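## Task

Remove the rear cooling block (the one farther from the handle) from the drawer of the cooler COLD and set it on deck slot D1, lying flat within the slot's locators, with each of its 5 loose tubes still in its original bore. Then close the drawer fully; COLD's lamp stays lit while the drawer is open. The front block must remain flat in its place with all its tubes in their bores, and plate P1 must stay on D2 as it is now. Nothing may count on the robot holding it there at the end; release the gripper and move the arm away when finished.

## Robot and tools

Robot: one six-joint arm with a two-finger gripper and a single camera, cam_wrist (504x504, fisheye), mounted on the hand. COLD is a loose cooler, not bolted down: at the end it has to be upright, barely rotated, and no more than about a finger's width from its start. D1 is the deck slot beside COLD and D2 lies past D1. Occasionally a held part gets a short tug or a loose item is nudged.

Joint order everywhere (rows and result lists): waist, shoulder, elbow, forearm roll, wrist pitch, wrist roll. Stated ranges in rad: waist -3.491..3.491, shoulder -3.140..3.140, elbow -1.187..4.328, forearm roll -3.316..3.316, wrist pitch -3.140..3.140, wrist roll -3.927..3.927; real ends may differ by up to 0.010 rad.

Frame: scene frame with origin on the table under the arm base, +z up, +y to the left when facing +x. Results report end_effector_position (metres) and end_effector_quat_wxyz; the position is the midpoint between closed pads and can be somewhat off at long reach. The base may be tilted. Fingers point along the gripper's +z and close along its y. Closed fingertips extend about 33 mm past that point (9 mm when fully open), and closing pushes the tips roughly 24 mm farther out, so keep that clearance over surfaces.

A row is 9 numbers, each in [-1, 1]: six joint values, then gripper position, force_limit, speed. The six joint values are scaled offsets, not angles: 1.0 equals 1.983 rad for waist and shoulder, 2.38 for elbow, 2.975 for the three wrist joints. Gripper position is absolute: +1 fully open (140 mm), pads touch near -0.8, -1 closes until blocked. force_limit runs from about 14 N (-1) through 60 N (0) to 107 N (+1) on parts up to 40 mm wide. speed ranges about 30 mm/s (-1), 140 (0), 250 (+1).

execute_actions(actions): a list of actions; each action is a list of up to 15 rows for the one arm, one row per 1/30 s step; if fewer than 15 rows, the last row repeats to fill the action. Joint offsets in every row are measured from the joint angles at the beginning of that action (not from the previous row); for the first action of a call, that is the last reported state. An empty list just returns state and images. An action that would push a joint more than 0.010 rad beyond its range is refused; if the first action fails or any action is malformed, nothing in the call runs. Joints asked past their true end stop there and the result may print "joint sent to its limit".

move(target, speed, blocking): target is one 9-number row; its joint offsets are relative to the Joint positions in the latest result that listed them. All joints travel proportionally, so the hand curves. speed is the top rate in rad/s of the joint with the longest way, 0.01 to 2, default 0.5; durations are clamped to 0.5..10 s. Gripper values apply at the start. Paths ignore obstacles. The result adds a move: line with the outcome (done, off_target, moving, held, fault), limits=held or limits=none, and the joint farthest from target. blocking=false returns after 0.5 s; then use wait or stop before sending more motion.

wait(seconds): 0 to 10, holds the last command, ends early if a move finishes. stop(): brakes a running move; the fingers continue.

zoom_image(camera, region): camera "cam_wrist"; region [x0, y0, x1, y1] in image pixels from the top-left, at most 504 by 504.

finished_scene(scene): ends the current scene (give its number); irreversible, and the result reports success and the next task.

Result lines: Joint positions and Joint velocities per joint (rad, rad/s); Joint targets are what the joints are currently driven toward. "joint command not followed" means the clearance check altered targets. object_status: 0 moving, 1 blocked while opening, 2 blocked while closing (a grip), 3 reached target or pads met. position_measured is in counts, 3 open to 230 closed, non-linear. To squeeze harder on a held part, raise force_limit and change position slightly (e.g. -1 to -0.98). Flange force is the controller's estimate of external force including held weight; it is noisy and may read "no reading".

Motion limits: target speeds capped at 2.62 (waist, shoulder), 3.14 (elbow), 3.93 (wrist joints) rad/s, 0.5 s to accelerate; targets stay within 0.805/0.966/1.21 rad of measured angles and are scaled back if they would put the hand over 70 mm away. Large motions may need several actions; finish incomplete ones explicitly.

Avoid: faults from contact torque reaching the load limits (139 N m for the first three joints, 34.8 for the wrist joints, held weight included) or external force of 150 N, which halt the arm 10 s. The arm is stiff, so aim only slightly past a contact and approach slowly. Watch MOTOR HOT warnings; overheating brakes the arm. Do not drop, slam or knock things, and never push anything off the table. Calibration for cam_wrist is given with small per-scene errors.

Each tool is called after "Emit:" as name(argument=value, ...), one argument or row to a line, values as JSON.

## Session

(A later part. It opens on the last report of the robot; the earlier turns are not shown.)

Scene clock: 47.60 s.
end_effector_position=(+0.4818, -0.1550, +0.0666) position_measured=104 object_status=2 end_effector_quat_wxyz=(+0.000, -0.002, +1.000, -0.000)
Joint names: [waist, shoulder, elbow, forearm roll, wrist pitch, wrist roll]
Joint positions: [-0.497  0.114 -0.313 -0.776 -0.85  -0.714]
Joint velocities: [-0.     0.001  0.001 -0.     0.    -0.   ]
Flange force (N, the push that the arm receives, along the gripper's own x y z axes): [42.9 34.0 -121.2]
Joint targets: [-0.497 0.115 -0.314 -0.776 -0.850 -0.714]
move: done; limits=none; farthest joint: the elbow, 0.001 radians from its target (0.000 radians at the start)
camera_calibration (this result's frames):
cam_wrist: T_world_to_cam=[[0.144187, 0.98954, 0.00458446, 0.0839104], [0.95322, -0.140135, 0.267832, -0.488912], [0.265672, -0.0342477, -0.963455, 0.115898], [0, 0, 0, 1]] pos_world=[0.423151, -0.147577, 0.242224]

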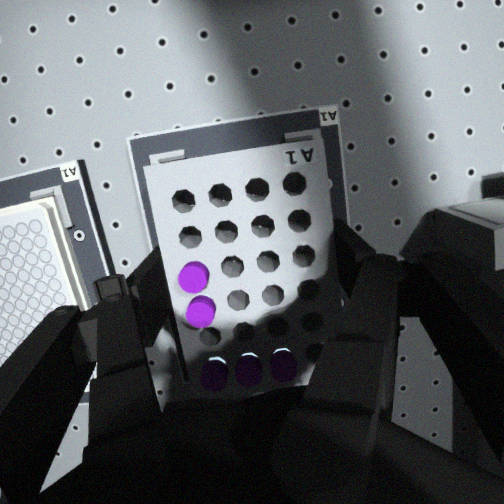

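Emit:
move(
  target=[-0.0008,-0.0013,-0.001,0.0001,-0.0003,0,-1,0.2,-1],
  speed=0.01,
)

Emit:
move(
  target=[0,0,0,0,0,0,0.45,0.2,-1],
)

Emit:
move(
  target=[-0.04,-0.056,0.002,0.016,-0.045,-0.01,0.45,0.2,0],
  speed=0.3,
)

Scene clock: 48.93 s.
end_effector_position=(+0.4809, -0.1549, +0.0675) position_measured=104 object_status=2 end_effector_quat_wxyz=(+0.000, -0.001, +1.000, -0.000)
Joint names: [waist, shoulder, elbow, forearm roll, wrist pitch, wrist roll]
Joint positions: [-0.498  0.112 -0.316 -0.776 -0.85  -0.714]
Joint velocities: [-0.    -0.002 -0.     0.001 -0.001  0.   ]
Flange force (N, the push that the arm receives, along the gripper's own x y z axes): [0.9 3.1 2.3]
Joint targets: [-0.498 0.112 -0.316 -0.776 -0.851 -0.714]
move: done; limits=none; farthest joint: the forearm roll, 0.001 radians from its target (0.000 radians at the start)
camera_calibration (this result's frames):
cam_wrist: T_world_to_cam=[[0.145449, 0.989356, 0.00446844, 0.0833853], [0.953, -0.141314, 0.267995, -0.48836], [0.265774, -0.0347212, -0.96341, 0.116817], [0, 0, 0, 1]] pos_world=[0.422232, -0.147454, 0.243048]

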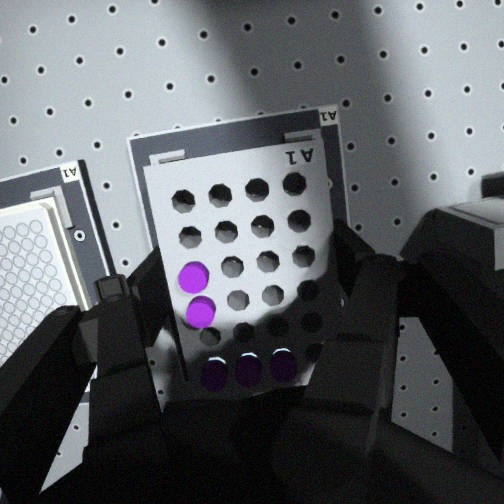

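Scene clock: 49.83 s.
end_effector_position=(+0.4809, -0.1549, +0.0675) position_measured=72 object_status=3 end_effector_quat_wxyz=(+0.000, -0.001, +1.000, -0.000)
Joint names: [waist, shoulder, elbow, forearm roll, wrist pitch, wrist roll]
Joint positions: [-0.498  0.112 -0.316 -0.776 -0.851 -0.714]
Joint velocities: [ 0.     0.    -0.     0.001  0.     0.   ]
Flange force (N, the push that the arm receives, along the gripper's own x y z axes): [1.1 -0.1 -4.2]
Joint targets: [-0.498 0.112 -0.316 -0.776 -0.850 -0.714]
move: done; limits=none; farthest joint: the wrist pitch, 0.001 radians from its target (0.000 radians at the start)
camera_calibration (this result's frames):
cam_wrist: T_world_to_cam=[[0.145408, 0.989362, 0.00447898, 0.0833814], [0.952994, -0.141276, 0.268038, -0.488377], [0.265819, -0.0347063, -0.963398, 0.116823], [0, 0, 0, 1]] pos_world=[0.422242, -0.147436, 0.243077]

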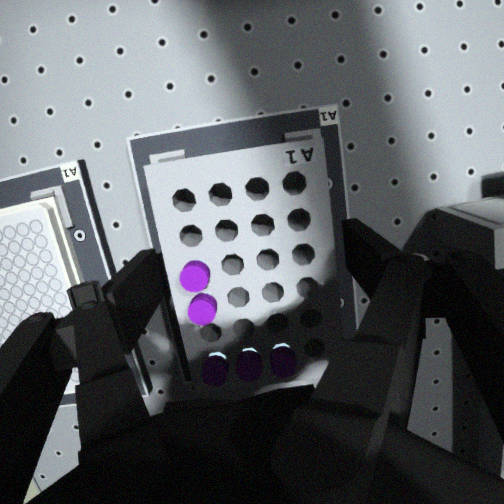

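Scene clock: 50.73 s.
end_effector_position=(+0.4807, -0.1549, +0.1327) position_measured=72 object_status=3 end_effector_quat_wxyz=(+0.001, -0.002, +1.000, -0.000)
Joint names: [waist, shoulder, elbow, forearm roll, wrist pitch, wrist roll]
Joint positions: [-0.577  0.001 -0.311 -0.729 -0.984 -0.744]
Joint velocities: [-0.001 -0.002 -0.001  0.001 -0.001  0.   ]
Flange force (N, the push that the arm receives, along the gripper's own x y z axes): [0.6 -1.8 -4.2]
Joint targets: [-0.577 0.001 -0.311 -0.729 -0.984 -0.744]
move: done; limits=none; farthest joint: the wrist pitch, 0.001 radians from its target (0.134 radians at the start)
camera_calibration (this result's frames):
cam_wrist: T_world_to_cam=[[0.143848, 0.989592, 0.00393521, 0.0839932], [0.952946, -0.139591, 0.269089, -0.505541], [0.266838, -0.034958, -0.963107, 0.179071], [0, 0, 0, 1]] pos_world=[0.421888, -0.147428, 0.308169]

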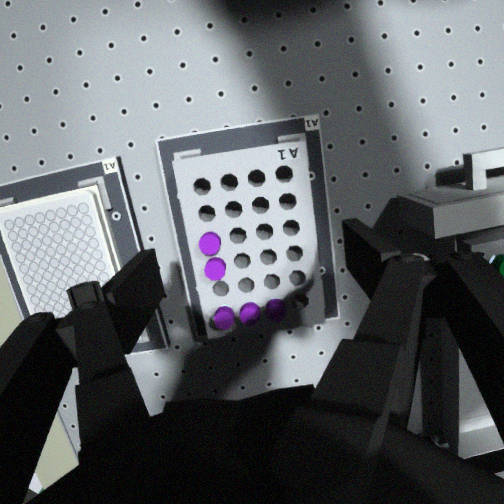

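Emit:
move(
  target=[0,0,0,0,0,0,-1,0,1],
)

Emit:
move(
  target=[0.0222,0.031,-0.0013,-0.0088,0.0249,0.0055,-1,0,1],
  speed=0.08,
)

Emit:
move(
  target=[0.001,0.0014,0,-0.0004,0.0012,0.0002,-1,0,1],
  speed=0.01,
)

Scene clock: 51.97 s.
end_effector_position=(+0.4807, -0.1549, +0.1327) position_measured=233 object_status=3 end_effector_quat_wxyz=(+0.001, -0.002, +1.000, -0.001)
Joint names: [waist, shoulder, elbow, forearm roll, wrist pitch, wrist roll]
Joint positions: [-0.577  0.001 -0.311 -0.729 -0.984 -0.744]
Joint velocities: [ 0.001 -0.    -0.001  0.001  0.001  0.   ]
Flange force (N, the push that the arm receives, along the gripper's own x y z axes): [1.4 -1.6 -5.5]
Joint targets: [-0.577 0.001 -0.311 -0.729 -0.984 -0.744]
move: done; limits=none; farthest joint: the waist, 0.000 radians from its target (0.000 radians at the start)
camera_calibration (this result's frames):
cam_wrist: T_world_to_cam=[[0.143788, 0.989601, 0.00389396, 0.0840243], [0.95294, -0.13952, 0.269147, -0.505577], [0.266891, -0.0349893, -0.963091, 0.179081], [0, 0, 0, 1]] pos_world=[0.421908, -0.147423, 0.308219]

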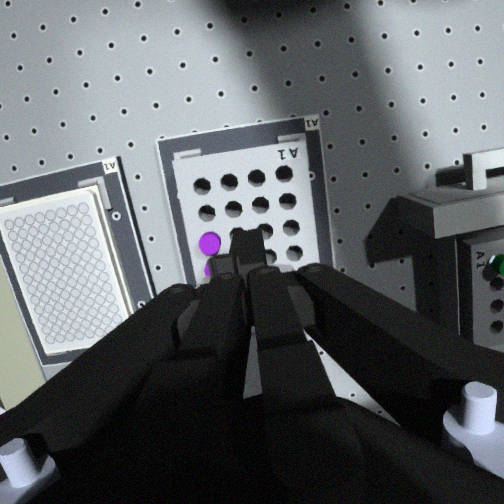

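Scene clock: 53.23 s.
end_effector_position=(+0.4818, -0.1551, +0.0965) position_measured=233 object_status=3 end_effector_quat_wxyz=(+0.001, -0.001, +1.000, +0.001)
Joint names: [waist, shoulder, elbow, forearm roll, wrist pitch, wrist roll]
Joint positions: [-0.533  0.062 -0.314 -0.755 -0.91  -0.728]
Joint velocities: [ 0.001  0.002  0.001 -0.001  0.001  0.   ]
Flange force (N, the push that the arm receives, along the gripper's own x y z axes): [-0.2 -2.2 -3.9]
Joint targets: [-0.533 0.062 -0.314 -0.755 -0.910 -0.728]
move: done; limits=none; farthest joint: the waist, 0.000 radians from its target (0.044 radians at the start)
camera_calibration (this result's frames):
cam_wrist: T_world_to_cam=[[0.144599, 0.989472, 0.00606849, 0.0835778], [0.952788, -0.140888, 0.268972, -0.496996], [0.266996, -0.0331111, -0.963129, 0.144156], [0, 0, 0, 1]] pos_world=[0.422957, -0.147945, 0.272012]

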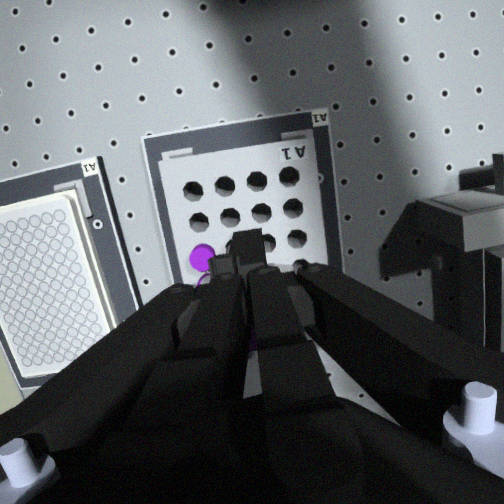

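Scene clock: 53.93 s.
end_effector_position=(+0.4819, -0.1552, +0.0949) position_measured=233 object_status=3 end_effector_quat_wxyz=(+0.001, -0.001, +1.000, +0.000)
Joint names: [waist, shoulder, elbow, forearm roll, wrist pitch, wrist roll]
Joint positions: [-0.531  0.065 -0.314 -0.756 -0.907 -0.727]
Joint velocities: [ 0.     0.001  0.001 -0.     0.001 -0.   ]
Flange force (N, the push that the arm receives, along the gripper's own x y z axes): [2.9 0.8 -4.7]
Joint targets: [-0.531 0.065 -0.314 -0.756 -0.907 -0.727]
move: done; limits=none; farthest joint: the waist, 0.000 radians from its target (0.002 radians at the start)
camera_calibration (this result's frames):
cam_wrist: T_world_to_cam=[[0.144726, 0.989454, 0.00590013, 0.0835861], [0.952716, -0.140957, 0.269191, -0.496686], [0.267184, -0.0333377, -0.963069, 0.142458], [0, 0, 0, 1]] pos_world=[0.423041, -0.147967, 0.270407]

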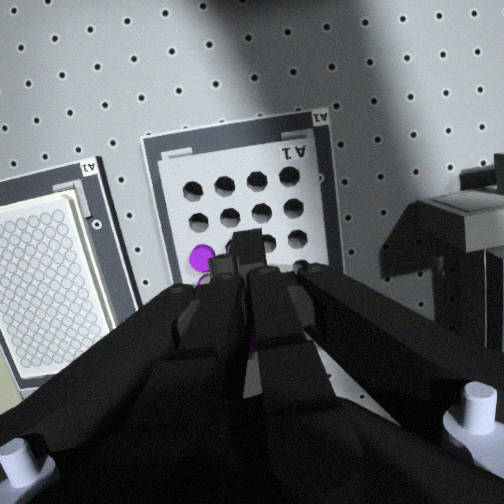

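Emit:
move(
  target=[-0.055,-0.085,0.003,0.024,-0.068,0.25,-1,0,0],
  speed=0.8,
)

Emit:
move(
  target=[0.406,-0.235,-0.163,0.1295,0.109,0.51,-1,0,0],
  speed=1.2,
)

Scene clock: 56.87 s.
end_effector_position=(+0.4724, -0.1480, +0.1908) position_measured=233 object_status=3 end_effector_quat_wxyz=(-0.006, -0.389, +0.921, -0.002)
Joint names: [waist, shoulder, elbow, forearm roll, wrist pitch, wrist roll]
Joint positions: [-0.641 -0.104 -0.307 -0.685 -1.109  0.017]
Joint velocities: [-0.    -0.002  0.    -0.    -0.     0.001]
Flange force (N, the push that the arm receives, along the gripper's own x y z axes): [1.4 1.8 -4.4]
Joint targets: [-0.641 -0.104 -0.307 -0.685 -1.109 0.017]
move: done; limits=none; farthest joint: the waist, 0.000 radians from its target (0.109 radians at the start)
camera_calibration (this result's frames):
cam_wrist: T_world_to_cam=[[-0.605898, 0.795531, 0.00415236, 0.403458], [0.769638, 0.58484, 0.256165, -0.316006], [0.201359, 0.158406, -0.966624, 0.297756], [0, 0, 0, 1]] pos_world=[0.427708, -0.183317, 0.367093]

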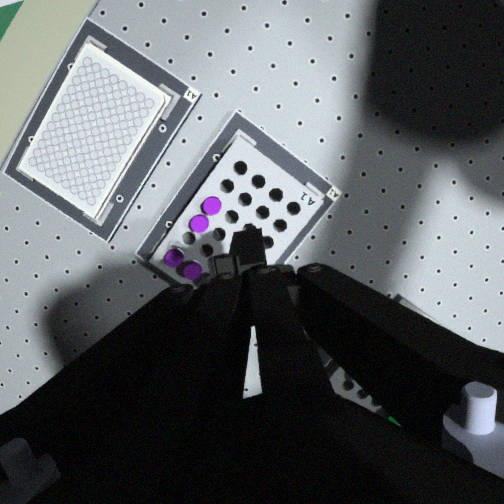

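Scene clock: 58.80 s.
end_effector_position=(+0.4340, +0.0638, +0.1491) position_measured=233 object_status=3 end_effector_quat_wxyz=(-0.012, +0.999, +0.031, -0.004)
Joint names: [waist, shoulder, elbow, forearm roll, wrist pitch, wrist roll]
Joint positions: [ 0.165 -0.57  -0.695 -0.299 -0.785  1.534]
Joint velocities: [ 0.001 -0.001 -0.001  0.001  0.     0.002]
Flange force (N, the push that the arm receives, along the gripper's own x y z axes): no reading
Joint targets: [0.165 -0.570 -0.695 -0.299 -0.785 1.534]
move: done; limits=none; farthest joint: the wrist roll, 0.001 radians from its target (1.518 radians at the start)
camera_calibration (this result's frames):
cam_wrist: T_world_to_cam=[[-0.0848598, -0.996216, -0.0187887, 0.103495], [-0.957569, 0.0763263, 0.277914, 0.379188], [-0.275428, 0.0415752, -0.960422, 0.445102], [0, 0, 0, 1]] pos_world=[0.494475, 0.0556563, 0.324049]

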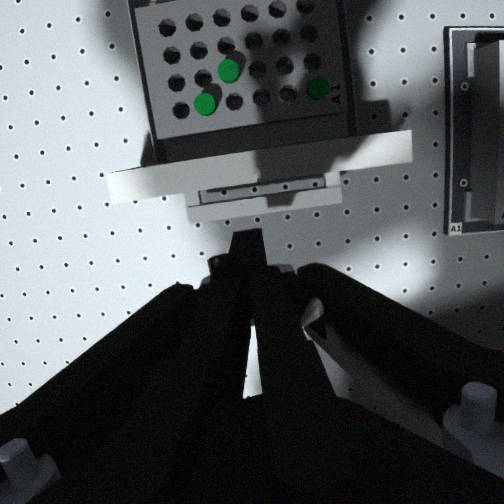

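Emit:
move(
  target=[0.0126,0.0756,-0.0034,0.0011,0.0558,0,-1,0,0],
  speed=0.3,
)

Emit:
move(
  target=[-0.0511,0.116,0.1415,-0.016,-0.0446,0.029,-1,0,0],
  speed=0.15,
)

Emit:
move(
  target=[-0.0235,0.1034,0.1417,0.0007,-0.0479,0.0024,-1,0,0],
  speed=0.18,
)

Scene clock: 60.30 s.
end_effector_position=(+0.4449, +0.0544, +0.0975) position_measured=233 object_status=3 end_effector_quat_wxyz=(-0.001, +1.000, +0.027, +0.001)
Joint names: [waist, shoulder, elbow, forearm roll, wrist pitch, wrist roll]
Joint positions: [ 0.19  -0.42  -0.703 -0.296 -0.619  1.534]
Joint velocities: [0.    0.002 0.001 0.001 0.001 0.   ]
Flange force (N, the push that the arm receives, along the gripper's own x y z axes): no reading
Joint targets: [0.190 -0.420 -0.703 -0.296 -0.619 1.534]
move: done; limits=none; farthest joint: the waist, 0.000 radians from its target (0.025 radians at the start)
camera_calibration (this result's frames):
cam_wrist: T_world_to_cam=[[-0.0932086, -0.995644, 0.00228641, 0.0957553], [-0.959536, 0.0904406, 0.266668, 0.405862], [-0.265713, 0.0226619, -0.963786, 0.395924], [0, 0, 0, 1]] pos_world=[0.503567, 0.0496594, 0.273137]

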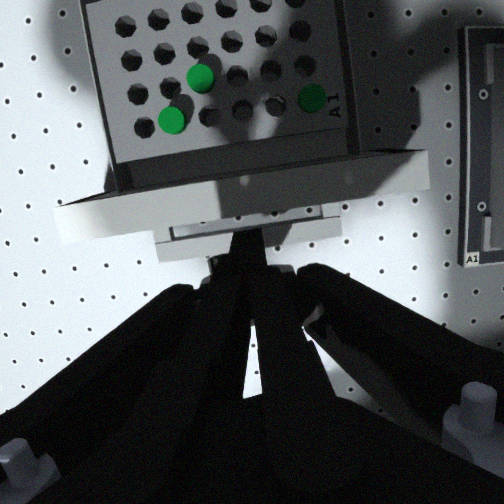

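Scene clock: 62.93 s.
end_effector_position=(+0.5600, +0.0598, +0.0975) position_measured=233 object_status=3 end_effector_quat_wxyz=(-0.000, +1.000, +0.024, +0.000)
Joint names: [waist, shoulder, elbow, forearm roll, wrist pitch, wrist roll]
Joint positions: [ 0.088 -0.19  -0.366 -0.344 -0.752  1.62 ]
Joint velocities: [-0.001  0.001  0.001 -0.001 -0.001  0.001]
Flange force (N, the push that the arm receives, along the gripper's own x y z axes): [3.3 3.0 -3.0]
Joint targets: [0.088 -0.190 -0.366 -0.344 -0.752 1.620]
move: done; limits=none; farthest joint: the waist, 0.000 radians from its target (0.101 radians at the start)
camera_calibration (this result's frames):
cam_wrist: T_world_to_cam=[[-0.0996196, -0.995017, 0.00423001, 0.115223], [-0.958866, 0.0971341, 0.266724, 0.515007], [-0.265806, 0.0225149, -0.963764, 0.426458], [0, 0, 0, 1]] pos_world=[0.618656, 0.055022, 0.273152]

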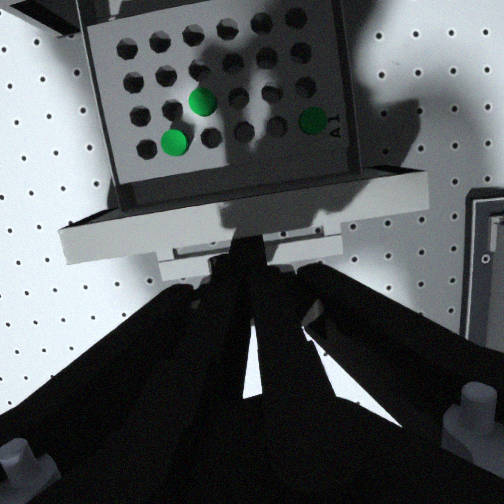

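Scene clock: 65.23 s.
end_effector_position=(+0.6703, +0.0680, +0.0963) position_measured=233 object_status=3 end_effector_quat_wxyz=(-0.002, +1.000, +0.027, -0.001)
Joint names: [waist, shoulder, elbow, forearm roll, wrist pitch, wrist roll]
Joint positions: [ 0.042  0.015 -0.029 -0.342 -0.894  1.627]
Joint velocities: [ 0.    -0.     0.002  0.    -0.    -0.   ]
Flange force (N, the push that the arm receives, along the gripper's own x y z axes): [-5.2 -1.4 -5.4]
Joint targets: [0.042 0.015 -0.029 -0.342 -0.894 1.627]
move: done; limits=none; farthest joint: the waist, 0.000 radians from its target (0.047 radians at the start)
camera_calibration (this result's frames):
cam_wrist: T_world_to_cam=[[-0.0940368, -0.995567, 0.00174053, 0.130893], [-0.958736, 0.0910287, 0.269332, 0.620416], [-0.268297, 0.0236584, -0.963046, 0.455916], [0, 0, 0, 1]] pos_world=[0.729445, 0.0630509, 0.271742]

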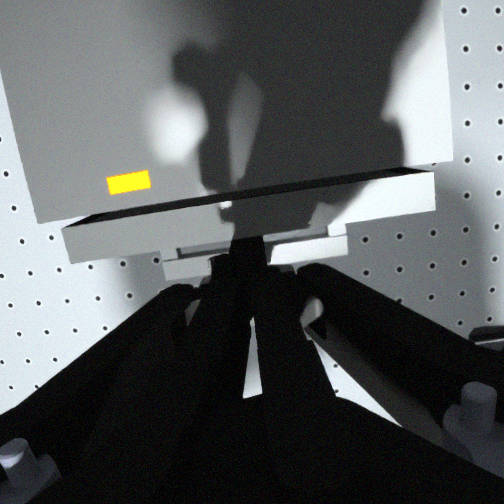

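Emit:
move(
  target=[-0.001,0.0053,0.0081,0,-0.0027,0,-1,0,0],
  speed=0.02,
)

Scene clock: 66.60 s.
end_effector_position=(+0.6764, +0.0687, +0.0965) position_measured=233 object_status=3 end_effector_quat_wxyz=(-0.002, +1.000, +0.027, -0.000)
Joint names: [waist, shoulder, elbow, forearm roll, wrist pitch, wrist roll]
Joint positions: [ 0.04   0.026 -0.01  -0.342 -0.902  1.627]
Joint velocities: [-0.     0.     0.004 -0.002 -0.     0.   ]
Flange force (N, the push that the arm receives, along the gripper's own x y z axes): [-15.4 -0.1 -8.7]
Joint targets: [0.040 0.026 -0.010 -0.342 -0.902 1.627]
move: done; limits=none; farthest joint: the waist, 0.000 radians from its target (0.002 radians at the start)
camera_calibration (this result's frames):
cam_wrist: T_world_to_cam=[[-0.093282, -0.995639, 0.000968514, 0.13173], [-0.959, 0.0901107, 0.268697, 0.626457], [-0.267613, 0.0241358, -0.963224, 0.457313], [0, 0, 0, 1]] pos_world=[0.735444, 0.0636677, 0.27204]

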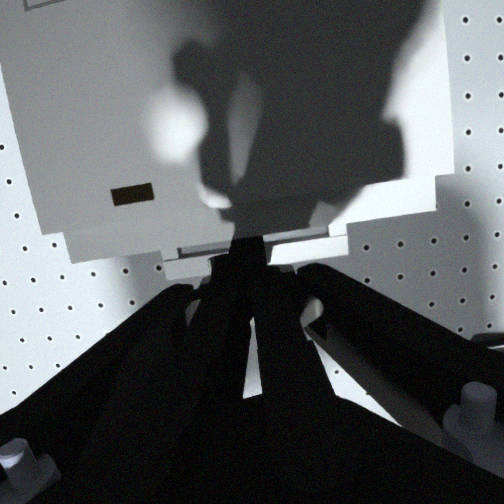

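Emit:
move(
  target=[-0.02,-0.09,-0.015,0,-0.048,0,-1,0,0],
  speed=0.4,
)

Scene clock: 67.77 s.
end_effector_position=(+0.6533, +0.0745, +0.1876) position_measured=233 object_status=3 end_effector_quat_wxyz=(-0.004, +0.999, +0.032, +0.002)
Joint names: [waist, shoulder, elbow, forearm roll, wrist pitch, wrist roll]
Joint positions: [ 0.    -0.153 -0.046 -0.342 -1.045  1.627]
Joint velocities: [-0.    -0.002 -0.     0.001 -0.001 -0.   ]
Flange force (N, the push that the arm receives, along the gripper's own x y z axes): [-3.0 0.6 -5.6]
Joint targets: [0.000 -0.153 -0.046 -0.342 -1.045 1.627]
move: done; limits=none; farthest joint: the waist, 0.000 radians from its target (0.039 radians at the start)
camera_calibration (this result's frames):
cam_wrist: T_world_to_cam=[[-0.0839169, -0.996464, -0.00412161, 0.130151], [-0.961133, 0.0798484, 0.264287, 0.582288], [-0.263024, 0.0261396, -0.964435, 0.535762], [0, 0, 0, 1]] pos_world=[0.711496, 0.0691916, 0.363353]

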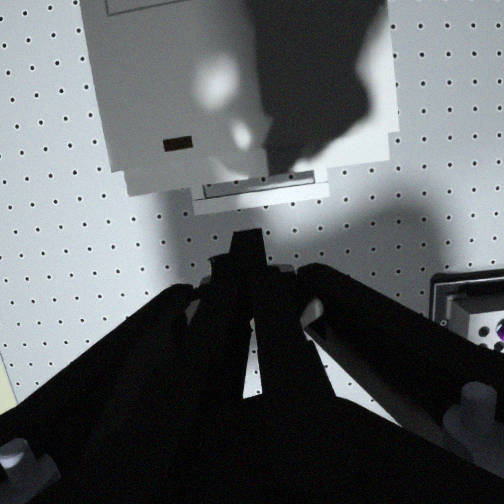

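Emit:
finished_scene(
  scene=2,
)

The scene is finished: the task was done.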